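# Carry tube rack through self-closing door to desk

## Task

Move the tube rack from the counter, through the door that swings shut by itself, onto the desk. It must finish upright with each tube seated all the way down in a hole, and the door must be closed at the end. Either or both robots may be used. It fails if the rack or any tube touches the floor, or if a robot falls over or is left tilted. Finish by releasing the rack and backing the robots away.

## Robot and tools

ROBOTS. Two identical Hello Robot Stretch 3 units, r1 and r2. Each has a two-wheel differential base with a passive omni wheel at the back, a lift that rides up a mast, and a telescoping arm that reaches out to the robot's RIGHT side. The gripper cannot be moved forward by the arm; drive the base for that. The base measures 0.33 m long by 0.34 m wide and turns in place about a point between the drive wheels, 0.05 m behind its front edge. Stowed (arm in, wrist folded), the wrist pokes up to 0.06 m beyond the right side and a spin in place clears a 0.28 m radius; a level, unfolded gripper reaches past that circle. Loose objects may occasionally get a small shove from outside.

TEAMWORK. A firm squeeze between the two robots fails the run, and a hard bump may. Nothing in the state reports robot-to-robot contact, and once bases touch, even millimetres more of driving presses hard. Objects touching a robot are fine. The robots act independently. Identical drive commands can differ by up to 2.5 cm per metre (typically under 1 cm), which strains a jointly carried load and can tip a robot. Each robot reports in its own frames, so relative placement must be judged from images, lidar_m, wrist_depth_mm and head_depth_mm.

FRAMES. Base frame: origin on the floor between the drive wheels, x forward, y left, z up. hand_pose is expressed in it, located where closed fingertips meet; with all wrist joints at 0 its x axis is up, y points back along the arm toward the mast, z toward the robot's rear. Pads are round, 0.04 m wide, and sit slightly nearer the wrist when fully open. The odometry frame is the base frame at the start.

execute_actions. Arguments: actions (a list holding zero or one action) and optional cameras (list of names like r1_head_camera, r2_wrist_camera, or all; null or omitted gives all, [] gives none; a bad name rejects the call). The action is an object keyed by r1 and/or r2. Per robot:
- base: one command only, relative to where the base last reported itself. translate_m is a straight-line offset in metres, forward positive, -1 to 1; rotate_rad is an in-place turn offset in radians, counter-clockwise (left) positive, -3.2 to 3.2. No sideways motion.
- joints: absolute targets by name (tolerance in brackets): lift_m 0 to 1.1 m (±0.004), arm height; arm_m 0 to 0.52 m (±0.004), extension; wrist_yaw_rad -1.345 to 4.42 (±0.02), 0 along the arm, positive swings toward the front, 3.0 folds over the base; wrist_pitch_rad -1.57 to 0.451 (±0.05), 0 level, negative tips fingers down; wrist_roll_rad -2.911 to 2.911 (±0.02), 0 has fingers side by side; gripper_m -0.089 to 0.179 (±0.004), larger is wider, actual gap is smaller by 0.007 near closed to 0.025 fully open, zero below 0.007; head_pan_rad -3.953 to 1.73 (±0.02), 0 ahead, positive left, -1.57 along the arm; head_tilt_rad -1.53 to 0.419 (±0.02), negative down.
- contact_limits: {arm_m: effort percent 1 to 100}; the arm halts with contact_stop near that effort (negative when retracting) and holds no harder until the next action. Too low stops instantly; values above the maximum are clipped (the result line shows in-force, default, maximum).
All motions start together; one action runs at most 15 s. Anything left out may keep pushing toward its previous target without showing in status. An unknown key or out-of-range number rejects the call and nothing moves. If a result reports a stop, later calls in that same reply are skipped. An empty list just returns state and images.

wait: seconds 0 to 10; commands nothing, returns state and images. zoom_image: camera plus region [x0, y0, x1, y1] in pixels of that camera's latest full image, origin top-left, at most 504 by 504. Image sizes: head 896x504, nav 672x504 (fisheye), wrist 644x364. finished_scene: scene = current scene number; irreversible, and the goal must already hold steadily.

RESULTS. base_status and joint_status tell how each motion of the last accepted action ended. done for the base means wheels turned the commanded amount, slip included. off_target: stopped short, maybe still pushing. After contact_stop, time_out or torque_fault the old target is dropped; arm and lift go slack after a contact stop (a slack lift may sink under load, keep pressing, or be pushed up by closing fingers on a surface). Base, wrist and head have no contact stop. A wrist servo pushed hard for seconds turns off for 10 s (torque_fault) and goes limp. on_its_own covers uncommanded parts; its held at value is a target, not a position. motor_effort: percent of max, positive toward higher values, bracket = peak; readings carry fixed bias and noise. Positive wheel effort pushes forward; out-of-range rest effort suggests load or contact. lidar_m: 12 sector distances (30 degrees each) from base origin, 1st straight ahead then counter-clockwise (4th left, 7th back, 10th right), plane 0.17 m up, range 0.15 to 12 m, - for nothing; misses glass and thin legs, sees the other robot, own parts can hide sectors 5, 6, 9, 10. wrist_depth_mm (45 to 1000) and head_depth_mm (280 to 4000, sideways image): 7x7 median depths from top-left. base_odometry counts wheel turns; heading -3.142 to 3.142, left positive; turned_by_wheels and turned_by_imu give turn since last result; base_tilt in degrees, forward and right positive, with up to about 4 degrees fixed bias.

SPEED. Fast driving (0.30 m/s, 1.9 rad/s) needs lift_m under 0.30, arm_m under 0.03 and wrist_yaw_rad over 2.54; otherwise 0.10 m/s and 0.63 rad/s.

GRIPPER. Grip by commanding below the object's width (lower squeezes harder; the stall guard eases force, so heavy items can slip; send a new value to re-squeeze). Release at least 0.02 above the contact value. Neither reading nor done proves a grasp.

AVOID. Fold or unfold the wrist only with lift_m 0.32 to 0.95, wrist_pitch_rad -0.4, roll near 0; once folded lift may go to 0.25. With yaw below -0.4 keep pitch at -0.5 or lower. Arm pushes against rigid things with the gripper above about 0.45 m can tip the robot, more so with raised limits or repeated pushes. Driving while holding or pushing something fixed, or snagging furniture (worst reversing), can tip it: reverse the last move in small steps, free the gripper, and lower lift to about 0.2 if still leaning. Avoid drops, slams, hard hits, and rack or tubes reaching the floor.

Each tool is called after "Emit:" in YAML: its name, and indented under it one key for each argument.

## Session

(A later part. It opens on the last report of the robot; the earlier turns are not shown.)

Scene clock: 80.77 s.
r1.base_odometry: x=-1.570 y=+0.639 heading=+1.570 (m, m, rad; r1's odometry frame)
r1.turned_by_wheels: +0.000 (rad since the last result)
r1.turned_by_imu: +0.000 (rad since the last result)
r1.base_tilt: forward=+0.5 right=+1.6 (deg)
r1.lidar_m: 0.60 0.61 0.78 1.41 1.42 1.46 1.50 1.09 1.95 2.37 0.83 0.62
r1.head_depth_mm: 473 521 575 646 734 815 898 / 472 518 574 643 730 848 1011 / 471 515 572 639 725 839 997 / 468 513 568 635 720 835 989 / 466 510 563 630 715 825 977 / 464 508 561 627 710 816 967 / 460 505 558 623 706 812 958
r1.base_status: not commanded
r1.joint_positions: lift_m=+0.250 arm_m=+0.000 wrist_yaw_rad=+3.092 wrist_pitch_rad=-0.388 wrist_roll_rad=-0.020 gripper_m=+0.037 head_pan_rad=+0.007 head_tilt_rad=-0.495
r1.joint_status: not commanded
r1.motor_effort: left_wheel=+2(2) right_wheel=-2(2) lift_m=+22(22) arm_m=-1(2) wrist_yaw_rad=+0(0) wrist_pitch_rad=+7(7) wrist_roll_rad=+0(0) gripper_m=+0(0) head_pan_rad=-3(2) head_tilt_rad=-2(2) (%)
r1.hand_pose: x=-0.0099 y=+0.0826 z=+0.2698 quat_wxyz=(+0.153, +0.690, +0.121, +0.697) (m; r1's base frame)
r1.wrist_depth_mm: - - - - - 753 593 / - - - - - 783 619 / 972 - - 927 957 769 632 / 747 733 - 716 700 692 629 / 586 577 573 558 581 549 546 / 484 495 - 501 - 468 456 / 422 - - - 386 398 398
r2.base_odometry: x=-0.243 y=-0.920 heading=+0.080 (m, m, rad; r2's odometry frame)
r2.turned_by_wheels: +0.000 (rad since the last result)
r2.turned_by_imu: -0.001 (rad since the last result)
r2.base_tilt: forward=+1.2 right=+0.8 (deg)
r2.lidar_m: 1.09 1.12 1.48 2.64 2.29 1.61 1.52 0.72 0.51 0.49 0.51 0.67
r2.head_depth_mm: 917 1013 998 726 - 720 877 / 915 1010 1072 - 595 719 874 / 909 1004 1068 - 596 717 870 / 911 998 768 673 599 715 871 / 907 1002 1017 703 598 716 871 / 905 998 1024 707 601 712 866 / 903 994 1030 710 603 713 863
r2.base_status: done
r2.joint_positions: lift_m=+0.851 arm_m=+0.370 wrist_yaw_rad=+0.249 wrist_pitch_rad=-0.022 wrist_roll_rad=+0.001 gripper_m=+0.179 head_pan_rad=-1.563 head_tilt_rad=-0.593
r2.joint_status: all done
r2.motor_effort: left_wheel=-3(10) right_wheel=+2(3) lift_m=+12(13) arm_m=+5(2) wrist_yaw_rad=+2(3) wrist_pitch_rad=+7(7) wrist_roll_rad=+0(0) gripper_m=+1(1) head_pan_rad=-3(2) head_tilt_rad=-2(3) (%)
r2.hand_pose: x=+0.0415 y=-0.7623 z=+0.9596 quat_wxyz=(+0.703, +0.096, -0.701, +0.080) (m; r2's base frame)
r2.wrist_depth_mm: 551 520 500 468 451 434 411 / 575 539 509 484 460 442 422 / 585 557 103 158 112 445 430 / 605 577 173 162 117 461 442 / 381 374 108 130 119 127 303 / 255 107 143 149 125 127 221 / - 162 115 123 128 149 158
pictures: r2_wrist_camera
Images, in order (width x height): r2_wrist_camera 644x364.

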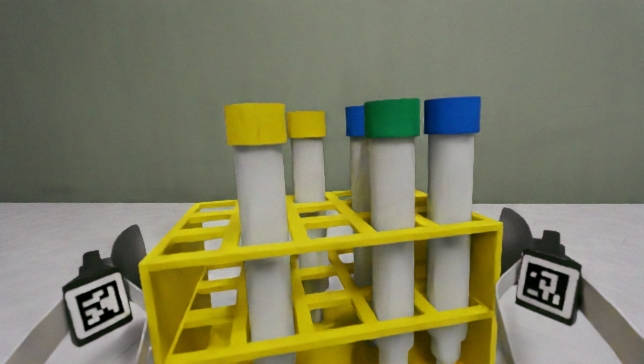

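Grip, and start r1 through the door.

Emit:
execute_actions:
  actions:
    - {"r1":{"base":{"translate_m":1.0}},"r2":{"joints":{"gripper_m":0.09}}}
  cameras: []

Emit:
execute_actions:
  actions:
    - {"r2":{"joints":{"lift_m":0.92}}}
  cameras: ["r2_wrist_camera","r1_nav_camera"]

Scene clock: 90.90 s.
r1.base_odometry: x=-1.570 y=+1.639 heading=+1.570 (m, m, rad; r1's odometry frame)
r1.turned_by_wheels: +0.000 (rad since the last result)
r1.turned_by_imu: +0.067 (rad since the last result)
r1.base_tilt: forward=+0.5 right=+1.6 (deg)
r1.lidar_m: 0.18 0.16 0.16 0.18 0.31 2.02 2.06 0.43 0.45 1.19 1.71 1.51
r1.head_depth_mm: 1915 2089 2333 2531 1959 1528 1266 / - 2102 2323 2519 1948 1544 1257 / - - - - - 309 377 / - - - - - - 301 / - - - - - - - / - - - - - - - / - - - - - - -
r1.base_status: done
r1.joint_positions: lift_m=+0.250 arm_m=+0.000 wrist_yaw_rad=+3.092 wrist_pitch_rad=-0.389 wrist_roll_rad=-0.020 gripper_m=+0.037 head_pan_rad=+0.006 head_tilt_rad=-0.501
r1.joint_status: not commanded
r1.motor_effort: left_wheel=+2(73) right_wheel=+1(22) lift_m=+30(31) arm_m=-2(1) wrist_yaw_rad=+0(2) wrist_pitch_rad=+8(8) wrist_roll_rad=+0(0) gripper_m=+1(0) head_pan_rad=-2(3) head_tilt_rad=-1(1) (%)
r1.hand_pose: x=-0.0100 y=+0.0824 z=+0.2691 quat_wxyz=(+0.153, +0.690, +0.121, +0.697) (m; r1's base frame)
r1.wrist_depth_mm: - 493 282 237 191 158 136 / - 597 - 259 202 167 144 / - 668 - 280 219 179 150 / 735 695 - 313 235 189 158 / 586 578 572 336 247 202 167 / 480 495 - 366 - 218 177 / 431 - - - 297 229 190
r2.base_odometry: x=-0.243 y=-0.920 heading=+0.080 (m, m, rad; r2's odometry frame)
r2.turned_by_wheels: +0.000 (rad since the last result)
r2.turned_by_imu: -0.001 (rad since the last result)
r2.base_tilt: forward=+1.2 right=+0.6 (deg)
r2.lidar_m: 1.09 1.12 1.48 2.65 1.46 1.61 1.52 0.72 0.51 0.49 0.50 0.67
r2.head_depth_mm: 917 1015 998 727 - 721 878 / 916 1004 1072 - 595 720 876 / 915 1008 1071 - 596 718 874 / 908 1000 774 672 598 716 869 / 906 1002 1012 705 600 716 868 / 905 994 1026 709 602 715 867 / 900 996 1029 711 603 711 866
r2.base_status: not commanded
r2.joint_positions: lift_m=+0.851 arm_m=+0.370 wrist_yaw_rad=+0.249 wrist_pitch_rad=-0.022 wrist_roll_rad=+0.001 gripper_m=+0.103 head_pan_rad=-1.563 head_tilt_rad=-0.593
r2.joint_status: gripper_m off_target (ended at +0.103, target +0.090)
r2.on_its_own: gripper_m is held at +0.102, not at your +0.090, by its stall guard, which is not easing now
r2.motor_effort: left_wheel=-3(3) right_wheel=+2(2) lift_m=+12(12) arm_m=+5(5) wrist_yaw_rad=+2(1) wrist_pitch_rad=+7(7) wrist_roll_rad=+0(0) gripper_m=-21(99) head_pan_rad=-3(3) head_tilt_rad=-2(2) (%)
r2.hand_pose: x=+0.0415 y=-0.7624 z=+0.9596 quat_wxyz=(+0.703, +0.096, -0.701, +0.080) (m; r2's base frame)
r2.wrist_depth_mm: 549 522 498 471 449 429 411 / 568 541 508 486 463 442 421 / 590 555 528 151 123 451 431 / 606 583 536 163 129 466 441 / 384 387 124 126 129 144 303 / 246 - 151 147 133 147 211 / 192 169 121 123 145 156 162
pictures: none
No camera images: the call's "cameras" was empty. Leave "cameras" out to get every camera's image.

Scene clock: 92.37 s.
r1.base_odometry: x=-1.570 y=+1.639 heading=+1.570 (m, m, rad; r1's odometry frame)
r1.turned_by_wheels: +0.000 (rad since the last result)
r1.turned_by_imu: +0.000 (rad since the last result)
r1.base_tilt: forward=+0.5 right=+1.6 (deg)
r1.lidar_m: 0.18 0.16 0.16 0.18 0.31 2.03 2.06 0.43 0.45 1.19 1.70 1.51
r1.head_depth_mm: 1917 2101 2321 2507 1959 1531 1258 / - 2087 2324 2511 1954 1539 1255 / - - - - - 309 377 / - - - - - - 302 / - - - - - - - / - - - - - - - / - - - - - - -
r1.base_status: not commanded
r1.joint_positions: lift_m=+0.250 arm_m=+0.000 wrist_yaw_rad=+3.092 wrist_pitch_rad=-0.389 wrist_roll_rad=-0.020 gripper_m=+0.037 head_pan_rad=+0.006 head_tilt_rad=-0.501
r1.joint_status: not commanded
r1.motor_effort: left_wheel=+2(2) right_wheel=+1(1) lift_m=+30(31) arm_m=-1(1) wrist_yaw_rad=-1(0) wrist_pitch_rad=+8(8) wrist_roll_rad=+0(0) gripper_m=+1(0) head_pan_rad=-2(2) head_tilt_rad=+0(0) (%)
r1.hand_pose: x=-0.0100 y=+0.0824 z=+0.2691 quat_wxyz=(+0.153, +0.690, +0.121, +0.697) (m; r1's base frame)
r1.wrist_depth_mm: - 504 283 236 191 158 136 / - 591 - 259 201 168 143 / - 668 - 281 219 178 151 / 734 693 - 311 237 189 159 / 585 581 582 336 247 203 168 / 483 502 - 365 - 220 178 / 428 - - - 297 228 189
r2.base_odometry: x=-0.243 y=-0.920 heading=+0.080 (m, m, rad; r2's odometry frame)
r2.turned_by_wheels: +0.000 (rad since the last result)
r2.turned_by_imu: +0.000 (rad since the last result)
r2.base_tilt: forward=+1.3 right=+0.9 (deg)
r2.lidar_m: 1.09 1.12 1.48 2.65 1.46 1.61 1.53 0.72 0.51 0.49 0.50 0.67
r2.head_depth_mm: 918 1010 1083 - 595 721 874 / 911 1010 - 669 593 718 874 / 910 1001 - 671 596 716 872 / 910 987 704 702 598 716 871 / 908 999 905 705 600 714 868 / 905 997 1018 708 601 711 863 / 902 991 1026 708 604 712 860
r2.base_status: not commanded
r2.joint_positions: lift_m=+0.919 arm_m=+0.370 wrist_yaw_rad=+0.249 wrist_pitch_rad=-0.029 wrist_roll_rad=+0.001 gripper_m=+0.103 head_pan_rad=-1.563 head_tilt_rad=-0.593
r2.joint_status: all done
r2.on_its_own: gripper_m is held at +0.102, not at your +0.090, by its stall guard, which is not easing now
r2.motor_effort: left_wheel=-3(3) right_wheel=+2(2) lift_m=+31(33) arm_m=+5(5) wrist_yaw_rad=+1(1) wrist_pitch_rad=+10(10) wrist_roll_rad=+0(0) gripper_m=-21(21) head_pan_rad=-3(3) head_tilt_rad=-3(2) (%)
r2.hand_pose: x=+0.0414 y=-0.7621 z=+1.0266 quat_wxyz=(+0.703, +0.098, -0.700, +0.077) (m; r2's base frame)
r2.wrist_depth_mm: 549 520 493 470 449 431 410 / 568 537 507 485 462 437 421 / 590 557 524 486 133 454 434 / 610 576 541 174 135 467 445 / 613 580 131 139 136 304 454 / 385 - 157 148 132 138 332 / 302 267 122 121 139 236 255
pictures: r1_nav_camera (sideways: a quarter turn counterclockwise sets it upright), r2_wrist_camera
Images, in order (width x height): r1_nav_camera 672x504, r2_wrist_camera 644x364.

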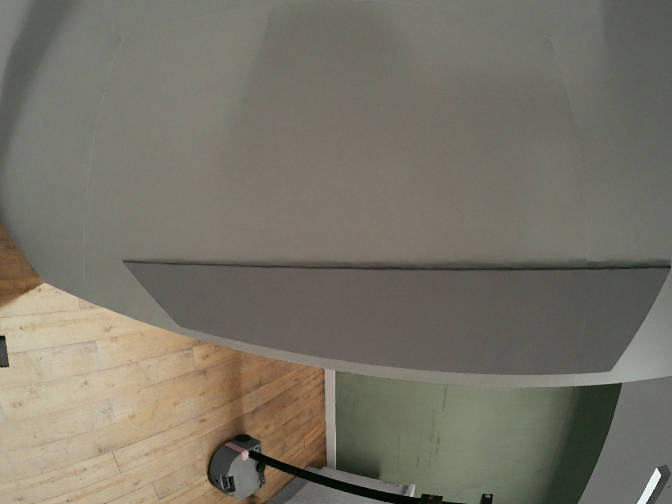

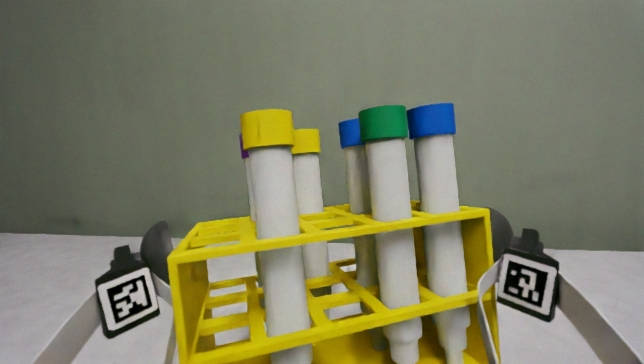

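Emit:
execute_actions:
  actions:
    - {"r1":{"base":{"rotate_rad":0.35}},"r2":{"joints":{"arm_m":0.0,"wrist_yaw_rad":1.57,"head_pan_rad":0,"head_tilt_rad":-0.5}}}
  cameras: []

Emit:
execute_actions:
  actions:
    - {"r1":{"base":{"translate_m":0.55}},"r2":{"base":{"rotate_rad":2.3}}}
  cameras: ["r2_nav_camera"]

Scene clock: 100.93 s.
r1.base_odometry: x=-1.570 y=+1.639 heading=+1.920 (m, m, rad; r1's odometry frame)
r1.turned_by_wheels: +0.350 (rad since the last result)
r1.turned_by_imu: +0.351 (rad since the last result)
r1.base_tilt: forward=+0.5 right=+1.6 (deg)
r1.lidar_m: - - 0.15 0.18 0.78 2.49 0.47 0.43 0.76 1.66 1.51 0.15
r1.head_depth_mm: - - - - - - - / - - - - - - - / - - - - - - - / - - - - - - - / - - - - - - - / - - - - - - - / - - - - - - -
r1.base_status: done
r1.joint_positions: lift_m=+0.250 arm_m=+0.000 wrist_yaw_rad=+3.092 wrist_pitch_rad=-0.389 wrist_roll_rad=-0.020 gripper_m=+0.037 head_pan_rad=+0.006 head_tilt_rad=-0.501
r1.joint_status: not commanded
r1.motor_effort: left_wheel=+1(11) right_wheel=+2(4) lift_m=+30(31) arm_m=-1(1) wrist_yaw_rad=+0(0) wrist_pitch_rad=+7(8) wrist_roll_rad=+0(0) gripper_m=+0(0) head_pan_rad=-2(2) head_tilt_rad=+1(1) (%)
r1.hand_pose: x=-0.0100 y=+0.0824 z=+0.2691 quat_wxyz=(+0.153, +0.690, +0.121, +0.697) (m; r1's base frame)
r1.wrist_depth_mm: - - 537 318 196 141 111 / - - - 346 206 147 114 / - - - 382 218 152 118 / 735 733 - 421 232 159 122 / 579 581 568 435 230 166 126 / 475 499 - 464 - 174 130 / 426 - - - 258 177 135
r2.base_odometry: x=-0.243 y=-0.920 heading=+0.080 (m, m, rad; r2's odometry frame)
r2.turned_by_wheels: +0.000 (rad since the last result)
r2.turned_by_imu: -0.001 (rad since the last result)
r2.base_tilt: forward=+1.3 right=+0.9 (deg)
r2.lidar_m: 1.10 1.12 1.48 2.65 1.46 1.61 1.52 0.72 0.51 0.49 0.50 0.67
r2.head_depth_mm: 905 986 1079 1193 1349 1481 - / 899 982 1076 1187 1331 1465 1250 / 900 974 1074 1184 1322 1463 1288 / 893 969 1065 1178 1322 1465 1282 / 888 968 1063 1173 1311 1460 1288 / 883 961 1052 1166 1310 1448 1286 / 883 961 1043 1159 1299 1436 1293
r2.base_status: not commanded
r2.joint_positions: lift_m=+0.919 arm_m=+0.000 wrist_yaw_rad=+1.569 wrist_pitch_rad=-0.029 wrist_roll_rad=+0.001 gripper_m=+0.106 head_pan_rad=-0.007 head_tilt_rad=-0.508
r2.joint_status: all done
r2.on_its_own: gripper_m is held at +0.105, not at your +0.090, by its stall guard, which is not easing now
r2.motor_effort: left_wheel=-3(3) right_wheel=+2(2) lift_m=+31(30) arm_m=-6(4) wrist_yaw_rad=+1(5) wrist_pitch_rad=+10(10) wrist_roll_rad=+0(0) gripper_m=-20(21) head_pan_rad=+3(35) head_tilt_rad=+3(12) (%)
r2.hand_pose: x=+0.2341 y=-0.1459 z=+1.0266 quat_wxyz=(+0.508, +0.507, -0.493, +0.492) (m; r2's base frame)
r2.wrist_depth_mm: 897 908 925 947 957 - 956 / 911 916 956 975 - - 975 / 945 966 968 993 133 - - / 970 - - 174 135 - 913 / - - 128 138 135 146 480 / - - 157 157 132 138 352 / - - 121 122 138 457 391
pictures: none
No camera images: the call's "cameras" was empty. Leave "cameras" out to get every camera's image.

Scene clock: 105.50 s.
r1.base_odometry: x=-1.758 y=+2.156 heading=+1.920 (m, m, rad; r1's odometry frame)
r1.turned_by_wheels: +0.000 (rad since the last result)
r1.turned_by_imu: +0.004 (rad since the last result)
r1.base_tilt: forward=+0.6 right=+1.5 (deg)
r1.lidar_m: 1.77 1.47 0.18 0.18 0.26 1.05 0.97 1.04 1.83 1.47 1.98 1.77
r1.head_depth_mm: 1405 1526 1671 1844 1975 1531 1255 / 1451 1591 1758 1928 1947 1528 1255 / 1507 1656 1815 2029 1941 1524 1258 / 1572 1722 1908 2153 1952 1537 1252 / 1634 1801 2018 2266 1946 1531 1262 / 1702 1884 2124 2317 1927 1533 1252 / 1708 1812 1930 2056 1946 1525 1253
r1.base_status: done
r1.joint_positions: lift_m=+0.250 arm_m=+0.000 wrist_yaw_rad=+3.092 wrist_pitch_rad=-0.389 wrist_roll_rad=-0.020 gripper_m=+0.037 head_pan_rad=+0.006 head_tilt_rad=-0.501
r1.joint_status: not commanded
r1.motor_effort: left_wheel=+0(31) right_wheel=+2(7) lift_m=+31(30) arm_m=-1(1) wrist_yaw_rad=+1(1) wrist_pitch_rad=+7(8) wrist_roll_rad=+0(0) gripper_m=+1(1) head_pan_rad=-3(2) head_tilt_rad=+1(0) (%)
r1.hand_pose: x=-0.0100 y=+0.0824 z=+0.2691 quat_wxyz=(+0.153, +0.690, +0.121, +0.697) (m; r1's base frame)
r1.wrist_depth_mm: 453 364 250 223 192 - - / 537 400 - 241 212 - - / 686 451 - 264 231 943 884 / 703 543 - 292 255 673 677 / 590 565 508 316 520 549 550 / 482 493 - 343 - 463 456 / 431 - - - 389 400 389
r2.base_odometry: x=-0.243 y=-0.920 heading=+2.380 (m, m, rad; r2's odometry frame)
r2.turned_by_wheels: +2.300 (rad since the last result)
r2.turned_by_imu: +2.307 (rad since the last result)
r2.base_tilt: forward=+1.3 right=+0.8 (deg)
r2.lidar_m: 1.46 1.53 1.52 0.60 0.49 0.49 0.54 0.87 1.09 1.21 1.89 1.65
r2.head_depth_mm: 1308 1492 2564 2560 1955 1554 - / 1483 1557 1673 1741 1759 1547 1253 / 1686 1823 1960 2072 1768 1557 1288 / 1933 2114 2323 2434 1969 1554 1286 / 3180 3468 3688 2693 1969 1557 1290 / 3486 3743 - 2716 1992 1551 1288 / 3495 3702 3511 1779 1847 1565 1293
r2.base_status: done
r2.joint_positions: lift_m=+0.919 arm_m=+0.000 wrist_yaw_rad=+1.569 wrist_pitch_rad=-0.029 wrist_roll_rad=+0.001 gripper_m=+0.106 head_pan_rad=-0.007 head_tilt_rad=-0.508
r2.joint_status: not commanded
r2.on_its_own: gripper_m is held at +0.105, not at your +0.090, by its stall guard, which is not easing now
r2.motor_effort: left_wheel=-3(10) right_wheel=+2(8) lift_m=+31(31) arm_m=-6(6) wrist_yaw_rad=+1(2) wrist_pitch_rad=+10(10) wrist_roll_rad=+0(0) gripper_m=-20(20) head_pan_rad=+3(3) head_tilt_rad=+2(3) (%)
r2.hand_pose: x=+0.2341 y=-0.1459 z=+1.0266 quat_wxyz=(+0.508, +0.507, -0.493, +0.492) (m; r2's base frame)
r2.wrist_depth_mm: - - - - - - - / - - - - - - - / - - - - 133 - - / - - - 174 135 - - / - - 128 138 136 145 - / - - 157 157 132 138 - / - - 121 122 138 - -
pictures: r2_nav_camera (sideways: a quarter turn counterclockwise sets it upright)
Images, in order (width x height): r2_nav_camera 672x504.

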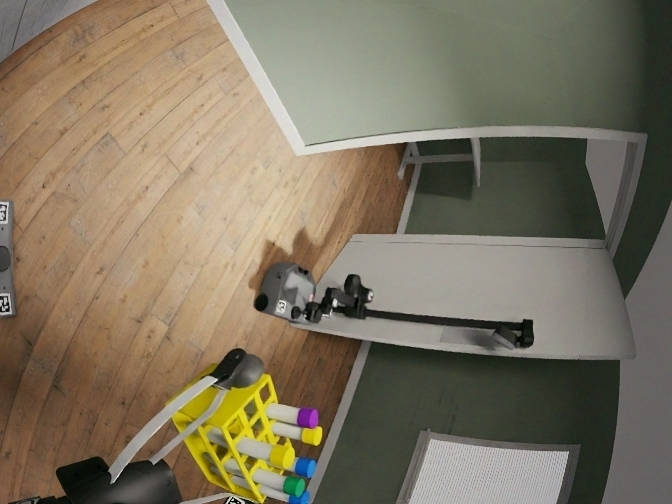

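Emit:
execute_actions:
  actions:
    - {"r2":{"base":{"rotate_rad":0.2}}}
  cameras: []

Emit:
execute_actions:
  actions:
    - {"r2":{"base":{"translate_m":1.0}}}
  cameras: ["r2_nav_camera"]

Scene clock: 111.73 s.
r1.base_odometry: x=-1.758 y=+2.156 heading=+1.920 (m, m, rad; r1's odometry frame)
r1.turned_by_wheels: +0.000 (rad since the last result)
r1.turned_by_imu: +0.000 (rad since the last result)
r1.base_tilt: forward=+0.6 right=+1.5 (deg)
r1.lidar_m: 1.77 1.47 0.18 0.18 0.26 1.05 0.97 1.04 1.83 1.47 1.99 1.76
r1.head_depth_mm: 1403 1533 1661 1853 1946 1537 1258 / 1455 1587 1749 1934 1949 1536 1255 / 1511 1665 1832 2027 1938 1525 1259 / 1568 1729 1920 2150 1949 1532 1252 / 1641 1799 2009 2248 1954 1537 1258 / 1703 1881 2115 2303 1933 1526 1252 / 1700 1824 1926 2051 1943 1517 1260
r1.base_status: not commanded
r1.joint_positions: lift_m=+0.250 arm_m=+0.000 wrist_yaw_rad=+3.092 wrist_pitch_rad=-0.389 wrist_roll_rad=-0.020 gripper_m=+0.037 head_pan_rad=+0.006 head_tilt_rad=-0.501
r1.joint_status: not commanded
r1.motor_effort: left_wheel=+1(1) right_wheel=+2(2) lift_m=+31(31) arm_m=-2(2) wrist_yaw_rad=+0(0) wrist_pitch_rad=+7(8) wrist_roll_rad=+0(0) gripper_m=+1(1) head_pan_rad=-2(2) head_tilt_rad=+1(1) (%)
r1.hand_pose: x=-0.0100 y=+0.0824 z=+0.2691 quat_wxyz=(+0.153, +0.690, +0.121, +0.697) (m; r1's base frame)
r1.wrist_depth_mm: 458 354 250 222 193 - - / 535 399 - 241 211 - - / 682 448 - 264 231 919 920 / 702 546 - 289 256 684 688 / 579 568 494 319 518 553 543 / 483 494 - 344 - 462 452 / 428 - - - 385 396 394
r2.base_odometry: x=-0.243 y=-0.920 heading=+2.580 (m, m, rad; r2's odometry frame)
r2.turned_by_wheels: +0.200 (rad since the last result)
r2.turned_by_imu: +0.200 (rad since the last result)
r2.base_tilt: forward=+1.2 right=+0.9 (deg)
r2.lidar_m: 1.67 1.53 0.81 0.53 0.49 0.50 0.62 1.09 1.10 1.36 2.65 1.46
r2.head_depth_mm: 1682 1753 1839 1717 1644 1554 - / 1964 2059 2168 2340 1883 1542 1254 / 3135 3438 3666 2701 1960 1558 1287 / 3568 3854 - 2699 1972 1558 1292 / 3591 3804 3682 1944 1990 1561 1288 / 1395 1501 1622 1761 1877 1562 1289 / 1314 1395 1498 1618 1767 1556 1292
r2.base_status: done
r2.joint_positions: lift_m=+0.919 arm_m=+0.000 wrist_yaw_rad=+1.569 wrist_pitch_rad=-0.029 wrist_roll_rad=+0.001 gripper_m=+0.106 head_pan_rad=-0.007 head_tilt_rad=-0.507
r2.joint_status: not commanded
r2.on_its_own: gripper_m is held at +0.105, not at your +0.090, by its stall guard, which is not easing now
r2.motor_effort: left_wheel=-4(10) right_wheel=+3(8) lift_m=+30(30) arm_m=-6(5) wrist_yaw_rad=+1(1) wrist_pitch_rad=+10(10) wrist_roll_rad=+0(0) gripper_m=-20(20) head_pan_rad=+2(3) head_tilt_rad=+3(3) (%)
r2.hand_pose: x=+0.2341 y=-0.1459 z=+1.0265 quat_wxyz=(+0.508, +0.507, -0.493, +0.492) (m; r2's base frame)
r2.wrist_depth_mm: - - - - - - - / - - - - - - - / - - - - 133 - - / - - - 174 135 - - / - - 128 138 136 145 - / - - 157 158 132 138 - / - - 121 122 139 - -
pictures: none
No camera images: the call's "cameras" was empty. Leave "cameras" out to get every camera's image.

Scene clock: 122.83 s.
r1.base_odometry: x=-1.758 y=+2.156 heading=+1.920 (m, m, rad; r1's odometry frame)
r1.turned_by_wheels: +0.000 (rad since the last result)
r1.turned_by_imu: +0.001 (rad since the last result)
r1.base_tilt: forward=+0.6 right=+1.6 (deg)
r1.lidar_m: 1.76 1.47 0.18 0.18 0.26 1.05 0.96 1.04 0.69 1.84 1.98 1.76
r1.head_depth_mm: 1401 1530 1672 1848 1947 1536 1263 / 1453 1590 1744 1941 1943 1538 1257 / 1510 1653 1831 2035 1954 1532 1258 / 1566 1727 1908 2150 1950 1531 1263 / 1646 1797 1997 2256 1945 1525 1253 / 1699 1887 2109 2312 1919 1523 1256 / 1705 1823 1927 2041 1941 1526 1263
r1.base_status: not commanded
r1.joint_positions: lift_m=+0.250 arm_m=+0.000 wrist_yaw_rad=+3.092 wrist_pitch_rad=-0.389 wrist_roll_rad=-0.020 gripper_m=+0.037 head_pan_rad=+0.006 head_tilt_rad=-0.501
r1.joint_status: not commanded
r1.motor_effort: left_wheel=+1(1) right_wheel=+2(2) lift_m=+31(30) arm_m=-1(2) wrist_yaw_rad=+0(0) wrist_pitch_rad=+7(8) wrist_roll_rad=+0(0) gripper_m=+1(1) head_pan_rad=-2(2) head_tilt_rad=+0(1) (%)
r1.hand_pose: x=-0.0100 y=+0.0824 z=+0.2691 quat_wxyz=(+0.153, +0.690, +0.121, +0.697) (m; r1's base frame)
r1.wrist_depth_mm: 450 360 249 222 193 - - / 546 402 - 242 212 - - / 675 453 - 266 231 909 921 / 718 536 - 290 257 674 669 / 576 551 501 316 518 548 563 / 482 495 - 348 - 462 457 / 426 - - - 390 396 394
r2.base_odometry: x=-1.089 y=-0.387 heading=+2.579 (m, m, rad; r2's odometry frame)
r2.turned_by_wheels: +0.000 (rad since the last result)
r2.turned_by_imu: -0.008 (rad since the last result)
r2.base_tilt: forward=+1.2 right=+0.7 (deg)
r2.lidar_m: 1.48 0.74 0.75 0.92 1.11 1.12 1.39 1.87 1.89 2.21 0.69 0.96
r2.head_depth_mm: 1175 1237 1301 1348 1433 1465 - / 2195 2313 2484 2579 1797 1551 1255 / 2390 2579 2796 2689 1947 1550 1282 / 2686 2898 3218 2695 1985 1557 1290 / 2822 3005 3227 2704 1980 1553 1287 / 2640 2803 3072 2725 1971 1475 1141 / 2508 2580 2792 771 835 922 1024
r2.base_status: done
r2.joint_positions: lift_m=+0.919 arm_m=+0.000 wrist_yaw_rad=+1.569 wrist_pitch_rad=-0.029 wrist_roll_rad=+0.001 gripper_m=+0.106 head_pan_rad=-0.007 head_tilt_rad=-0.507
r2.joint_status: not commanded
r2.on_its_own: gripper_m is held at +0.105, not at your +0.090, by its stall guard, which is not easing now
r2.motor_effort: left_wheel=-3(4) right_wheel=+1(9) lift_m=+31(30) arm_m=-6(6) wrist_yaw_rad=+2(1) wrist_pitch_rad=+10(10) wrist_roll_rad=+0(0) gripper_m=-20(20) head_pan_rad=+3(3) head_tilt_rad=+2(3) (%)
r2.hand_pose: x=+0.2341 y=-0.1459 z=+1.0265 quat_wxyz=(+0.508, +0.507, -0.493, +0.492) (m; r2's base frame)
r2.wrist_depth_mm: 561 - - - - 725 568 / 578 - - - - 745 579 / 577 - - - 133 754 581 / 599 - - 174 135 762 592 / 596 664 127 138 136 145 602 / 601 - 157 157 132 138 593 / 601 693 121 122 139 722 644
pictures: r2_nav_camera (sideways: a quarter turn counterclockwise sets it upright)
Images, in order (width x height): r2_nav_camera 672x504.

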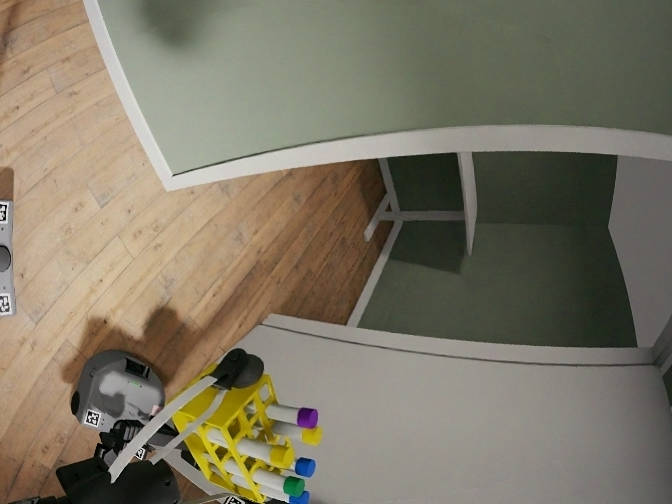

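Emit:
execute_actions:
  actions:
    - {"r2":{"base":{"rotate_rad":-0.12}}}
  cameras: []

Emit:
execute_actions:
  actions:
    - {"r2":{"base":{"translate_m":0.75}}}
  cameras: []

Emit:
execute_actions:
  actions:
    - {"r2":{"base":{"rotate_rad":0.5}}}
  cameras: ["r2_nav_camera"]

Scene clock: 129.00 s.
r1.base_odometry: x=-1.758 y=+2.156 heading=+1.920 (m, m, rad; r1's odometry frame)
r1.turned_by_wheels: +0.000 (rad since the last result)
r1.turned_by_imu: +0.000 (rad since the last result)
r1.base_tilt: forward=+0.5 right=+1.6 (deg)
r1.lidar_m: 1.77 1.47 0.18 0.18 0.26 1.05 0.97 1.04 0.69 1.84 1.98 1.76
r1.head_depth_mm: 1412 1534 1676 1855 1956 1526 1262 / 1459 1597 1754 1929 1932 1533 1263 / 1509 1659 1826 2032 1937 1531 1263 / 1568 1726 1911 2161 1952 1527 1253 / 1646 1797 2010 2272 1930 1524 1257 / 1707 1886 2118 2301 1934 1528 1255 / 1712 1811 1927 2054 1942 1532 1259
r1.base_status: not commanded
r1.joint_positions: lift_m=+0.250 arm_m=+0.000 wrist_yaw_rad=+3.092 wrist_pitch_rad=-0.389 wrist_roll_rad=-0.020 gripper_m=+0.037 head_pan_rad=+0.006 head_tilt_rad=-0.501
r1.joint_status: not commanded
r1.motor_effort: left_wheel=+0(1) right_wheel=+2(2) lift_m=+30(31) arm_m=-1(2) wrist_yaw_rad=+0(0) wrist_pitch_rad=+8(8) wrist_roll_rad=+0(0) gripper_m=+1(1) head_pan_rad=-2(2) head_tilt_rad=+0(1) (%)
r1.hand_pose: x=-0.0100 y=+0.0824 z=+0.2691 quat_wxyz=(+0.153, +0.690, +0.121, +0.697) (m; r1's base frame)
r1.wrist_depth_mm: 446 359 250 222 193 - - / 541 401 - 240 212 - - / 686 447 - 264 232 920 909 / 694 536 - 292 256 673 693 / 592 556 504 318 515 554 557 / 482 493 - 346 - 465 462 / 423 - - - 387 399 392
r2.base_odometry: x=-1.089 y=-0.387 heading=+2.460 (m, m, rad; r2's odometry frame)
r2.turned_by_wheels: -0.120 (rad since the last result)
r2.turned_by_imu: -0.121 (rad since the last result)
r2.base_tilt: forward=+1.3 right=+0.8 (deg)
r2.lidar_m: 1.27 0.75 0.74 0.85 1.11 1.11 1.28 1.88 1.88 2.15 0.69 0.80
r2.head_depth_mm: 1001 1057 1120 1200 1278 1337 - / 1148 1216 1287 1386 1507 1513 1247 / 2141 2323 2492 2542 1833 1554 1282 / 2346 2524 2824 2692 1982 1563 1284 / 2594 2830 3137 2736 1980 1553 1288 / 2815 2973 3221 2695 1989 1559 1299 / 2641 2751 3030 2732 1988 1441 1045
r2.base_status: done
r2.joint_positions: lift_m=+0.919 arm_m=+0.000 wrist_yaw_rad=+1.569 wrist_pitch_rad=-0.029 wrist_roll_rad=+0.001 gripper_m=+0.106 head_pan_rad=-0.007 head_tilt_rad=-0.507
r2.joint_status: not commanded
r2.on_its_own: gripper_m is held at +0.105, not at your +0.090, by its stall guard, which is not easing now
r2.motor_effort: left_wheel=+3(9) right_wheel=-3(9) lift_m=+31(30) arm_m=-6(6) wrist_yaw_rad=+1(1) wrist_pitch_rad=+10(10) wrist_roll_rad=+0(0) gripper_m=-19(20) head_pan_rad=+3(3) head_tilt_rad=+3(3) (%)
r2.hand_pose: x=+0.2341 y=-0.1459 z=+1.0265 quat_wxyz=(+0.508, +0.507, -0.493, +0.492) (m; r2's base frame)
r2.wrist_depth_mm: - - - - 864 671 500 / 581 - - - 892 677 505 / 588 - - - 133 688 526 / 601 - - 174 135 701 527 / 606 - 128 138 136 146 542 / 617 - 157 157 132 138 569 / 604 - 122 122 138 581 562
pictures: none
No camera images: the call's "cameras" was empty. Leave "cameras" out to get every camera's image.

Scene clock: 137.60 s.
r1.base_odometry: x=-1.758 y=+2.156 heading=+1.920 (m, m, rad; r1's odometry frame)
r1.turned_by_wheels: +0.000 (rad since the last result)
r1.turned_by_imu: +0.001 (rad since the last result)
r1.base_tilt: forward=+0.5 right=+1.5 (deg)
r1.lidar_m: 1.77 1.47 0.18 0.18 0.26 1.05 0.63 1.04 1.83 1.84 1.99 1.76
r1.head_depth_mm: 1407 1524 1680 1848 1938 1538 1265 / 1448 1588 1743 1945 1946 1529 1257 / 1496 1652 1820 2017 1957 1529 1255 / 1573 1733 1905 2148 1941 1533 1260 / 1634 1795 2027 2254 1941 1526 1257 / 1708 1896 2119 2297 1944 1528 1258 / 1707 1825 1924 2035 1928 1533 1255
r1.base_status: not commanded
r1.joint_positions: lift_m=+0.250 arm_m=+0.000 wrist_yaw_rad=+3.092 wrist_pitch_rad=-0.389 wrist_roll_rad=-0.020 gripper_m=+0.037 head_pan_rad=+0.006 head_tilt_rad=-0.501
r1.joint_status: not commanded
r1.motor_effort: left_wheel=+1(1) right_wheel=+2(2) lift_m=+31(31) arm_m=-2(2) wrist_yaw_rad=+1(0) wrist_pitch_rad=+7(7) wrist_roll_rad=+0(0) gripper_m=+0(0) head_pan_rad=-2(2) head_tilt_rad=+0(0) (%)
r1.hand_pose: x=-0.0100 y=+0.0824 z=+0.2691 quat_wxyz=(+0.153, +0.690, +0.121, +0.697) (m; r1's base frame)
r1.wrist_depth_mm: 452 356 250 222 192 - - / 541 399 - 241 211 - - / 691 450 - 265 231 930 898 / 721 538 - 291 259 692 673 / 593 568 489 317 519 555 548 / 484 498 - 344 - 464 459 / 431 - - - 389 394 394
r2.base_odometry: x=-1.672 y=+0.086 heading=+2.460 (m, m, rad; r2's odometry frame)
r2.turned_by_wheels: +0.000 (rad since the last result)
r2.turned_by_imu: -0.006 (rad since the last result)
r2.base_tilt: forward=+1.3 right=+0.8 (deg)
r2.lidar_m: 1.68 2.20 1.93 0.35 0.43 1.67 1.90 2.40 0.58 0.53 0.52 0.54
r2.head_depth_mm: 1311 621 652 704 763 769 - / 1434 1540 1662 1821 1863 1207 1226 / 1549 1671 1829 2000 1985 1548 1284 / 1693 1853 2031 2270 1989 1551 1284 / 1875 2057 2268 2473 1986 1569 1287 / 2084 2281 2567 2471 1979 1571 1296 / 2168 2274 2411 2557 1991 1570 1296
r2.base_status: done
r2.joint_positions: lift_m=+0.919 arm_m=+0.000 wrist_yaw_rad=+1.569 wrist_pitch_rad=-0.029 wrist_roll_rad=+0.001 gripper_m=+0.106 head_pan_rad=-0.007 head_tilt_rad=-0.507
r2.joint_status: not commanded
r2.on_its_own: gripper_m is held at +0.105, not at your +0.090, by its stall guard, which is not easing now
r2.motor_effort: left_wheel=+2(9) right_wheel=-4(5) lift_m=+30(30) arm_m=-6(6) wrist_yaw_rad=+2(2) wrist_pitch_rad=+10(10) wrist_roll_rad=+0(0) gripper_m=-20(20) head_pan_rad=+3(2) head_tilt_rad=+3(3) (%)
r2.hand_pose: x=+0.2341 y=-0.1459 z=+1.0265 quat_wxyz=(+0.508, +0.507, -0.493, +0.492) (m; r2's base frame)
r2.wrist_depth_mm: - - - - 422 326 262 / - - - - 435 331 267 / - - - 562 133 338 270 / - - - 174 135 345 275 / - - 128 139 136 146 280 / - - 157 157 132 138 277 / - - 122 122 138 333 300
pictures: none
No camera images: the call's "cameras" was empty. Leave "cameras" out to get every camera's image.

Scene clock: 139.33 s.
r1.base_odometry: x=-1.758 y=+2.156 heading=+1.920 (m, m, rad; r1's odometry frame)
r1.turned_by_wheels: +0.000 (rad since the last result)
r1.turned_by_imu: +0.000 (rad since the last result)
r1.base_tilt: forward=+0.5 right=+1.6 (deg)
r1.lidar_m: 1.77 1.47 0.18 0.18 0.26 1.04 0.63 1.04 1.83 1.84 1.99 1.76
r1.head_depth_mm: 1403 1531 1673 1850 1963 1531 1257 / 1451 1574 1745 1938 1949 1535 1258 / 1512 1663 1835 2037 1952 1537 1262 / 1566 1729 1916 2157 1946 1532 1259 / 1637 1814 2001 2274 1946 1533 1253 / 1713 1877 2105 2328 1936 1535 1257 / 1697 1815 1930 2058 1941 1531 1255
r1.base_status: not commanded
r1.joint_positions: lift_m=+0.250 arm_m=+0.000 wrist_yaw_rad=+3.092 wrist_pitch_rad=-0.389 wrist_roll_rad=-0.020 gripper_m=+0.037 head_pan_rad=+0.006 head_tilt_rad=-0.501
r1.joint_status: not commanded
r1.motor_effort: left_wheel=+1(1) right_wheel=+2(2) lift_m=+31(31) arm_m=-1(1) wrist_yaw_rad=+0(0) wrist_pitch_rad=+8(8) wrist_roll_rad=+0(0) gripper_m=+1(1) head_pan_rad=-2(2) head_tilt_rad=+0(1) (%)
r1.hand_pose: x=-0.0100 y=+0.0824 z=+0.2691 quat_wxyz=(+0.153, +0.690, +0.121, +0.697) (m; r1's base frame)
r1.wrist_depth_mm: 446 361 249 222 193 - - / 534 396 - 242 212 - - / 684 456 - 264 232 936 902 / 703 537 - 288 257 702 683 / 584 555 490 318 515 553 549 / 478 495 - 345 - 452 460 / 426 - - - 388 394 392
r2.base_odometry: x=-1.672 y=+0.086 heading=+2.960 (m, m, rad; r2's odometry frame)
r2.turned_by_wheels: +0.500 (rad since the last result)
r2.turned_by_imu: +0.501 (rad since the last result)
r2.base_tilt: forward=+1.3 right=+0.8 (deg)
r2.lidar_m: 2.20 1.93 0.34 0.42 1.76 1.88 2.40 0.58 0.53 0.52 0.53 0.74
r2.head_depth_mm: 2156 2204 2377 2429 1951 1554 - / 2180 2322 2562 2475 1972 1555 1250 / 2094 2240 2545 2635 1960 1570 1289 / 2060 2161 2418 2569 1980 1550 1288 / 1993 2107 2359 2501 1982 1560 1285 / 1944 2081 2280 2475 1979 1577 1288 / 1887 2003 2174 2381 1995 1579 1287
r2.base_status: done
r2.joint_positions: lift_m=+0.919 arm_m=+0.000 wrist_yaw_rad=+1.569 wrist_pitch_rad=-0.029 wrist_roll_rad=+0.001 gripper_m=+0.106 head_pan_rad=-0.007 head_tilt_rad=-0.507
r2.joint_status: not commanded
r2.on_its_own: gripper_m is held at +0.105, not at your +0.090, by its stall guard, which is not easing now
r2.motor_effort: left_wheel=-4(9) right_wheel=+2(8) lift_m=+30(31) arm_m=-6(6) wrist_yaw_rad=+2(1) wrist_pitch_rad=+10(10) wrist_roll_rad=+0(0) gripper_m=-19(19) head_pan_rad=+3(3) head_tilt_rad=+2(2) (%)
r2.hand_pose: x=+0.2341 y=-0.1459 z=+1.0265 quat_wxyz=(+0.508, +0.507, -0.493, +0.492) (m; r2's base frame)
r2.wrist_depth_mm: - - - - - - 399 / - - - - - - 406 / - - - - 133 - 412 / - - - 174 135 - 410 / - - 128 139 135 146 416 / - - 157 157 132 138 406 / - - 121 122 139 - 443
pictures: r2_nav_camera (sideways: a quarter turn counterclockwise sets it upright)
Images, in order (width x height): r2_nav_camera 672x504.

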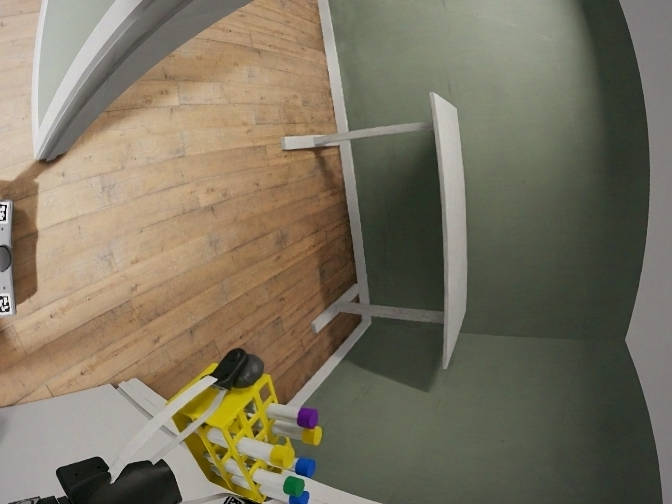

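Emit:
execute_actions:
  actions:
    - {"r2":{"base":{"translate_m":1.0}}}
  cameras: []

Emit:
execute_actions:
  actions:
    - {"r1":{"base":{"translate_m":0.7}},"r2":{"base":{"rotate_rad":1.83},"joints":{"head_pan_rad":-1.57,"head_tilt_rad":-0.7}}}
  cameras: ["r2_nav_camera"]

Scene clock: 155.33 s.
r1.base_odometry: x=-1.758 y=+2.156 heading=+1.920 (m, m, rad; r1's odometry frame)
r1.turned_by_wheels: +0.000 (rad since the last result)
r1.turned_by_imu: +0.001 (rad since the last result)
r1.base_tilt: forward=+0.6 right=+1.6 (deg)
r1.lidar_m: 1.77 1.47 0.18 0.18 0.26 1.05 0.97 1.04 1.83 1.84 1.98 1.76
r1.head_depth_mm: 1411 1524 1673 1851 1955 1519 1260 / 1462 1581 1747 1941 1955 1530 1261 / 1513 1649 1818 2039 1955 1533 1257 / 1569 1717 1907 2156 1943 1534 1258 / 1638 1805 2011 2277 1938 1526 1260 / 1708 1887 2119 2329 1945 1532 1251 / 1703 1812 1925 2036 1932 1523 1254
r1.base_status: not commanded
r1.joint_positions: lift_m=+0.250 arm_m=+0.000 wrist_yaw_rad=+3.092 wrist_pitch_rad=-0.389 wrist_roll_rad=-0.020 gripper_m=+0.037 head_pan_rad=+0.006 head_tilt_rad=-0.501
r1.joint_status: not commanded
r1.motor_effort: left_wheel=+0(0) right_wheel=+2(2) lift_m=+31(31) arm_m=-1(1) wrist_yaw_rad=+0(0) wrist_pitch_rad=+8(8) wrist_roll_rad=+0(0) gripper_m=+1(0) head_pan_rad=-2(2) head_tilt_rad=+0(0) (%)
r1.hand_pose: x=-0.0100 y=+0.0824 z=+0.2691 quat_wxyz=(+0.153, +0.690, +0.121, +0.697) (m; r1's base frame)
r1.wrist_depth_mm: 456 356 251 222 192 - - / 541 398 - 244 211 - - / 694 460 - 263 231 917 899 / 713 536 - 292 255 695 656 / 581 567 496 317 521 554 536 / 482 490 - 343 - 461 464 / 424 - - - 384 402 390
r2.base_odometry: x=-2.655 y=+0.267 heading=+2.959 (m, m, rad; r2's odometry frame)
r2.turned_by_wheels: +0.000 (rad since the last result)
r2.turned_by_imu: -0.008 (rad since the last result)
r2.base_tilt: forward=+1.2 right=+0.8 (deg)
r2.lidar_m: 1.40 1.06 1.58 2.59 1.36 0.84 1.57 0.74 0.70 1.14 1.17 1.22
r2.head_depth_mm: 1338 1465 1156 872 1482 1507 - / 1291 1405 1173 874 1864 1559 1249 / 1254 1369 1175 823 1831 1554 1293 / 1211 1316 1178 780 1773 1557 1283 / 1175 1274 1186 741 1717 1549 1289 / 1145 1234 1195 744 1642 1565 1301 / 1117 1197 1196 747 1576 1565 1297
r2.base_status: done
r2.joint_positions: lift_m=+0.919 arm_m=+0.000 wrist_yaw_rad=+1.569 wrist_pitch_rad=-0.029 wrist_roll_rad=+0.001 gripper_m=+0.106 head_pan_rad=-0.007 head_tilt_rad=-0.507
r2.joint_status: not commanded
r2.on_its_own: gripper_m is held at +0.105, not at your +0.090, by its stall guard, which is not easing now
r2.motor_effort: left_wheel=-3(4) right_wheel=+1(7) lift_m=+31(30) arm_m=-6(6) wrist_yaw_rad=+1(2) wrist_pitch_rad=+10(10) wrist_roll_rad=+0(0) gripper_m=-19(20) head_pan_rad=+2(3) head_tilt_rad=+2(3) (%)
r2.hand_pose: x=+0.2341 y=-0.1459 z=+1.0265 quat_wxyz=(+0.508, +0.507, -0.493, +0.492) (m; r2's base frame)
r2.wrist_depth_mm: - - - - - - 819 / - - - - - - 836 / - - - - 133 - 849 / - 935 733 174 135 - 852 / 599 570 128 138 136 145 868 / - - 157 157 132 138 847 / - - 121 122 139 - 936
pictures: none
No camera images: the call's "cameras" was empty. Leave "cameras" out to get every camera's image.

Scene clock: 159.37 s.
r1.base_odometry: x=-1.997 y=+2.814 heading=+1.920 (m, m, rad; r1's odometry frame)
r1.turned_by_wheels: +0.000 (rad since the last result)
r1.turned_by_imu: +0.005 (rad since the last result)
r1.base_tilt: forward=+0.5 right=+1.5 (deg)
r1.lidar_m: 1.10 1.22 1.09 1.09 1.31 1.53 1.53 1.84 2.06 2.01 1.23 1.10
r1.head_depth_mm: 859 929 1020 1126 1251 1401 1258 / 891 970 1065 1176 1332 1449 1251 / 924 1011 1110 1239 1404 1504 1254 / 960 1052 1165 1307 1498 1528 1270 / 998 1099 1228 1380 1577 1533 1253 / 1049 1157 1290 1468 1693 1522 1251 / 1090 1211 1361 1563 1729 1529 1253
r1.base_status: done
r1.joint_positions: lift_m=+0.250 arm_m=+0.000 wrist_yaw_rad=+3.092 wrist_pitch_rad=-0.389 wrist_roll_rad=-0.020 gripper_m=+0.037 head_pan_rad=+0.006 head_tilt_rad=-0.501
r1.joint_status: not commanded
r1.motor_effort: left_wheel=-1(16) right_wheel=+2(9) lift_m=+31(30) arm_m=-2(2) wrist_yaw_rad=+0(0) wrist_pitch_rad=+7(8) wrist_roll_rad=+1(0) gripper_m=+0(1) head_pan_rad=-2(2) head_tilt_rad=+1(1) (%)
r1.hand_pose: x=-0.0100 y=+0.0825 z=+0.2692 quat_wxyz=(+0.153, +0.690, +0.121, +0.697) (m; r1's base frame)
r1.wrist_depth_mm: - - - - 961 889 808 / - - - - - 955 875 / - - - 931 939 910 866 / 744 741 - 688 699 701 694 / 597 591 575 569 584 548 558 / 474 498 - 504 - 462 454 / 421 - - - 385 396 395
r2.base_odometry: x=-2.655 y=+0.267 heading=-1.494 (m, m, rad; r2's odometry frame)
r2.turned_by_wheels: +1.830 (rad since the last result)
r2.turned_by_imu: +1.835 (rad since the last result)
r2.base_tilt: forward=+1.3 right=+0.7 (deg)
r2.lidar_m: 2.59 0.91 0.74 0.70 0.72 0.84 1.16 1.19 1.23 1.40 1.06 1.92
r2.head_depth_mm: 1178 1061 750 1751 1712 - 1116 / 1175 1072 754 1744 1707 - - / 1172 1079 756 1735 1673 - - / 1169 1083 723 1727 1638 1376 - / 1158 1089 727 1717 1636 1400 - / 1169 1094 730 1711 1639 - - / 1159 1103 730 1327 1507 - -
r2.base_status: done
r2.joint_positions: lift_m=+0.919 arm_m=+0.000 wrist_yaw_rad=+1.569 wrist_pitch_rad=-0.029 wrist_roll_rad=+0.001 gripper_m=+0.106 head_pan_rad=-1.563 head_tilt_rad=-0.691
r2.joint_status: all done
r2.on_its_own: gripper_m is held at +0.105, not at your +0.090, by its stall guard, which is not easing now
r2.motor_effort: left_wheel=-4(10) right_wheel=+2(9) lift_m=+31(31) arm_m=-6(6) wrist_yaw_rad=+2(1) wrist_pitch_rad=+10(10) wrist_roll_rad=+0(0) gripper_m=-20(20) head_pan_rad=-3(33) head_tilt_rad=-3(18) (%)
r2.hand_pose: x=+0.2341 y=-0.1459 z=+1.0265 quat_wxyz=(+0.508, +0.507, -0.493, +0.492) (m; r2's base frame)
r2.wrist_depth_mm: - - - - - - - / 952 - - - - - - / 948 - - - 133 - - / 918 - - 174 135 - - / 935 - 128 138 135 146 - / 903 - 157 157 132 138 - / 835 - 121 122 139 - -
pictures: r2_nav_camera (sideways: a quarter turn counterclockwise sets it upright)
Images, in order (width x height): r2_nav_camera 672x504.

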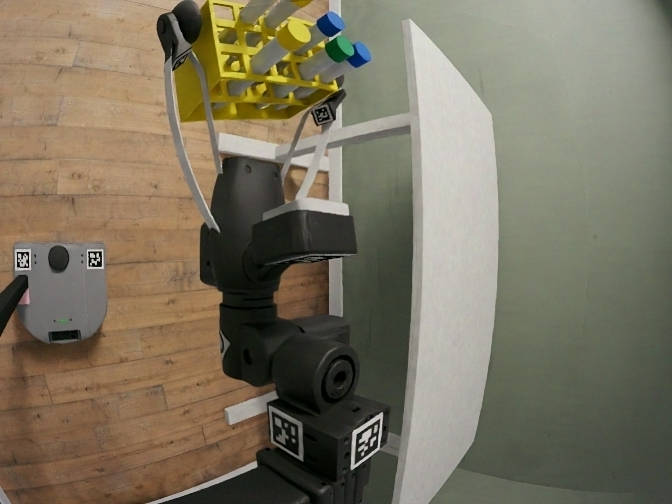

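Emit:
execute_actions:
  actions:
    - {"r2":{"joints":{"wrist_yaw_rad":0,"arm_m":0.5,"lift_m":1.0}}}
  cameras: ["r2_head_camera","r2_wrist_camera"]

Scene clock: 170.20 s.
r1.base_odometry: x=-1.997 y=+2.814 heading=+1.920 (m, m, rad; r1's odometry frame)
r1.turned_by_wheels: +0.000 (rad since the last result)
r1.turned_by_imu: +0.001 (rad since the last result)
r1.base_tilt: forward=+0.5 right=+1.5 (deg)
r1.lidar_m: 1.10 1.22 1.09 1.09 1.31 1.53 1.53 1.84 2.06 2.01 1.23 1.10
r1.head_depth_mm: 859 933 1018 1125 1256 1401 1257 / 888 970 1063 1183 1321 1449 1258 / 924 1011 1113 1243 1396 1508 1262 / 959 1052 1164 1301 1493 1537 1256 / 998 1104 1225 1377 1577 1534 1256 / 1046 1154 1295 1468 1689 1523 1253 / 1089 1211 1370 1562 1734 1523 1256
r1.base_status: not commanded
r1.joint_positions: lift_m=+0.250 arm_m=+0.000 wrist_yaw_rad=+3.092 wrist_pitch_rad=-0.389 wrist_roll_rad=-0.020 gripper_m=+0.037 head_pan_rad=+0.006 head_tilt_rad=-0.501
r1.joint_status: not commanded
r1.motor_effort: left_wheel=-2(1) right_wheel=+2(2) lift_m=+31(31) arm_m=-1(2) wrist_yaw_rad=+0(1) wrist_pitch_rad=+8(8) wrist_roll_rad=+0(0) gripper_m=+1(1) head_pan_rad=-2(2) head_tilt_rad=+1(0) (%)
r1.hand_pose: x=-0.0100 y=+0.0825 z=+0.2692 quat_wxyz=(+0.153, +0.690, +0.121, +0.697) (m; r1's base frame)
r1.wrist_depth_mm: - - - - 937 885 817 / - - - - - 920 902 / - - - 963 925 927 899 / 739 725 - 723 706 698 675 / 593 581 566 577 586 546 544 / 482 500 - 513 - 462 462 / 428 - - - 387 400 394
r2.base_odometry: x=-2.655 y=+0.267 heading=-1.494 (m, m, rad; r2's odometry frame)
r2.turned_by_wheels: +0.000 (rad since the last result)
r2.turned_by_imu: -0.001 (rad since the last result)
r2.base_tilt: forward=+1.3 right=+0.8 (deg)
r2.lidar_m: 2.59 0.92 0.73 0.70 0.71 0.84 1.17 1.20 1.22 1.40 1.06 1.92
r2.head_depth_mm: 1159 - 747 1734 1619 1357 1165 / 1136 997 753 1744 1612 1355 1165 / 1137 939 756 1740 1623 1348 1168 / 1148 980 723 1740 1635 1362 1173 / 1170 1087 725 1734 1633 1367 1169 / 1163 1092 728 1723 1641 1372 1172 / 1165 1099 733 1337 1514 1362 1176
r2.base_status: not commanded
r2.joint_positions: lift_m=+0.999 arm_m=+0.500 wrist_yaw_rad=+0.001 wrist_pitch_rad=-0.030 wrist_roll_rad=+0.001 gripper_m=+0.106 head_pan_rad=-1.563 head_tilt_rad=-0.692
r2.joint_status: all done
r2.on_its_own: gripper_m is held at +0.105, not at your +0.090, by its stall guard, which is not easing now
r2.motor_effort: left_wheel=-4(4) right_wheel=+3(2) lift_m=+30(30) arm_m=+5(5) wrist_yaw_rad=-1(5) wrist_pitch_rad=+10(10) wrist_roll_rad=+0(0) gripper_m=-20(19) head_pan_rad=-3(3) head_tilt_rad=-4(4) (%)
r2.hand_pose: x=-0.0211 y=-0.8999 z=+1.1063 quat_wxyz=(+0.707, +0.011, -0.707, -0.010) (m; r2's base frame)
r2.wrist_depth_mm: 586 596 606 609 625 634 640 / 598 615 613 630 642 658 660 / 619 630 633 175 134 663 687 / 639 645 649 174 135 694 704 / 648 654 140 139 136 145 569 / 466 - 157 157 133 138 401 / 348 323 122 121 139 286 306
pictures: r2_head_camera (sideways: a quarter turn clockwise sets it upright), r2_wrist_camera
Images, in order (width x height): r2_head_camera 896x504, r2_wrist_camera 644x364.

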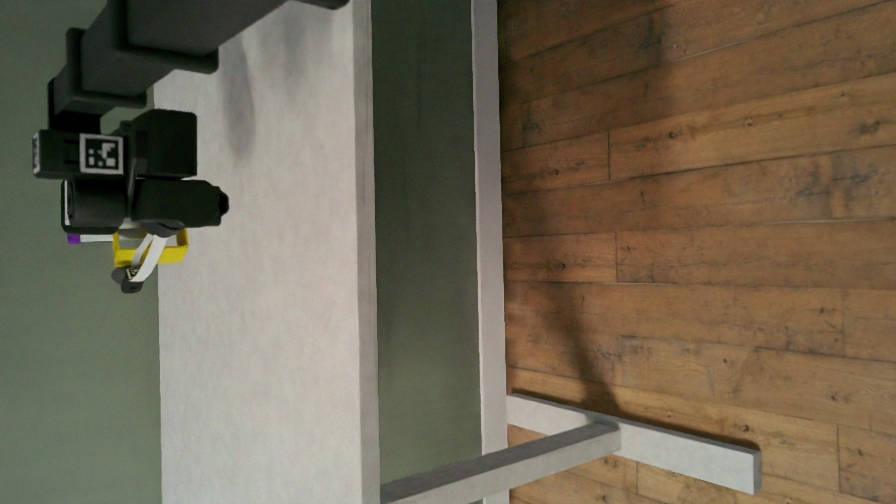

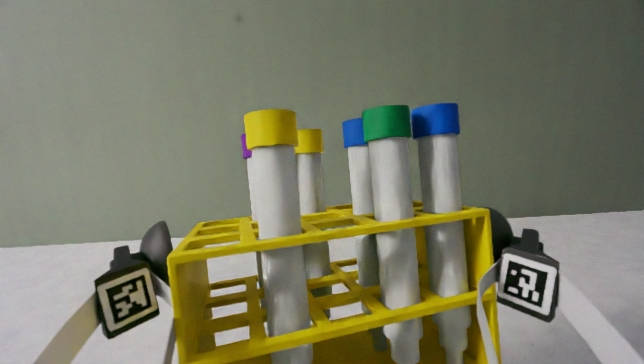

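Emit:
execute_actions:
  actions:
    - {"r2":{"joints":{"lift_m":0.89}}}
  cameras: ["r2_wrist_camera"]

Scene clock: 174.37 s.
r1.base_odometry: x=-1.997 y=+2.814 heading=+1.920 (m, m, rad; r1's odometry frame)
r1.turned_by_wheels: +0.000 (rad since the last result)
r1.turned_by_imu: +0.000 (rad since the last result)
r1.base_tilt: forward=+0.6 right=+1.6 (deg)
r1.lidar_m: 1.10 1.22 1.09 1.09 1.31 1.53 1.54 1.84 2.06 2.00 1.23 1.10
r1.head_depth_mm: 855 931 1022 1126 1254 1404 1262 / 890 970 1067 1183 1322 1453 1258 / 925 1010 1106 1241 1404 1499 1256 / 960 1054 1167 1304 1482 1532 1262 / 998 1107 1229 1380 1586 1525 1258 / 1045 1155 1291 1465 1690 1523 1253 / 1087 1207 1365 1550 1732 1522 1256
r1.base_status: not commanded
r1.joint_positions: lift_m=+0.250 arm_m=+0.000 wrist_yaw_rad=+3.092 wrist_pitch_rad=-0.389 wrist_roll_rad=-0.020 gripper_m=+0.037 head_pan_rad=+0.006 head_tilt_rad=-0.501
r1.joint_status: not commanded
r1.motor_effort: left_wheel=-3(1) right_wheel=+2(2) lift_m=+31(30) arm_m=-1(2) wrist_yaw_rad=+0(1) wrist_pitch_rad=+8(7) wrist_roll_rad=+0(0) gripper_m=+0(1) head_pan_rad=-3(2) head_tilt_rad=+1(0) (%)
r1.hand_pose: x=-0.0100 y=+0.0825 z=+0.2692 quat_wxyz=(+0.153, +0.690, +0.121, +0.697) (m; r1's base frame)
r1.wrist_depth_mm: - - - - 956 913 806 / - - - - - 945 866 / - - - 934 946 916 877 / 727 719 - 702 689 687 675 / 583 567 572 569 582 555 538 / 479 496 - 498 - 465 451 / 426 - - - 384 400 389
r2.base_odometry: x=-2.655 y=+0.267 heading=-1.494 (m, m, rad; r2's odometry frame)
r2.turned_by_wheels: +0.000 (rad since the last result)
r2.turned_by_imu: +0.000 (rad since the last result)
r2.base_tilt: forward=+1.2 right=+0.7 (deg)
r2.lidar_m: 2.59 0.91 0.73 0.69 0.72 0.84 1.17 1.19 1.22 1.40 1.06 1.92
r2.head_depth_mm: 1174 1057 788 - 1568 1354 1166 / 1173 1235 718 1739 1618 1350 1164 / 1170 1245 689 1734 1625 1367 1163 / 1171 1082 709 1715 1626 1358 1172 / 1163 1085 727 1721 1630 1368 1170 / 1160 1092 730 1721 1645 1368 1173 / 1162 1102 732 1327 1498 1359 1179
r2.base_status: not commanded
r2.joint_positions: lift_m=+0.891 arm_m=+0.500 wrist_yaw_rad=+0.001 wrist_pitch_rad=-0.019 wrist_roll_rad=+0.001 gripper_m=+0.106 head_pan_rad=-1.563 head_tilt_rad=-0.692
r2.joint_status: all done
r2.on_its_own: gripper_m is held at +0.105, not at your +0.090, by its stall guard, which is not easing now
r2.motor_effort: left_wheel=-4(4) right_wheel=+2(3) lift_m=+12(29) arm_m=+5(5) wrist_yaw_rad=-2(1) wrist_pitch_rad=+7(10) wrist_roll_rad=+0(0) gripper_m=-19(20) head_pan_rad=-3(3) head_tilt_rad=-3(4) (%)
r2.hand_pose: x=-0.0211 y=-0.9003 z=+1.0002 quat_wxyz=(+0.707, +0.008, -0.707, -0.007) (m; r2's base frame)
r2.wrist_depth_mm: 592 601 605 615 620 634 644 / 602 614 620 635 640 657 663 / 620 627 630 149 123 675 675 / 631 637 602 163 129 558 540 / 383 390 122 127 127 137 305 / 247 - 151 147 132 138 211 / 192 170 119 123 144 157 163
pictures: r2_wrist_camera
Images, in order (width x height): r2_wrist_camera 644x364.

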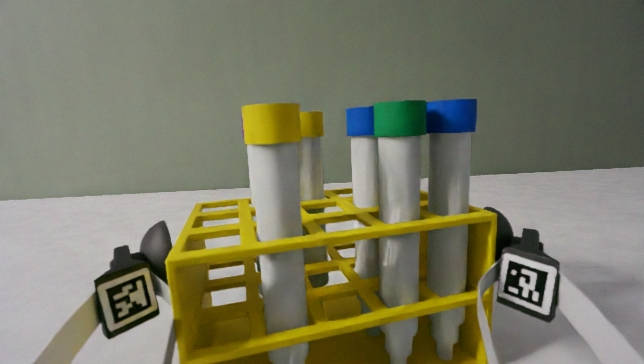

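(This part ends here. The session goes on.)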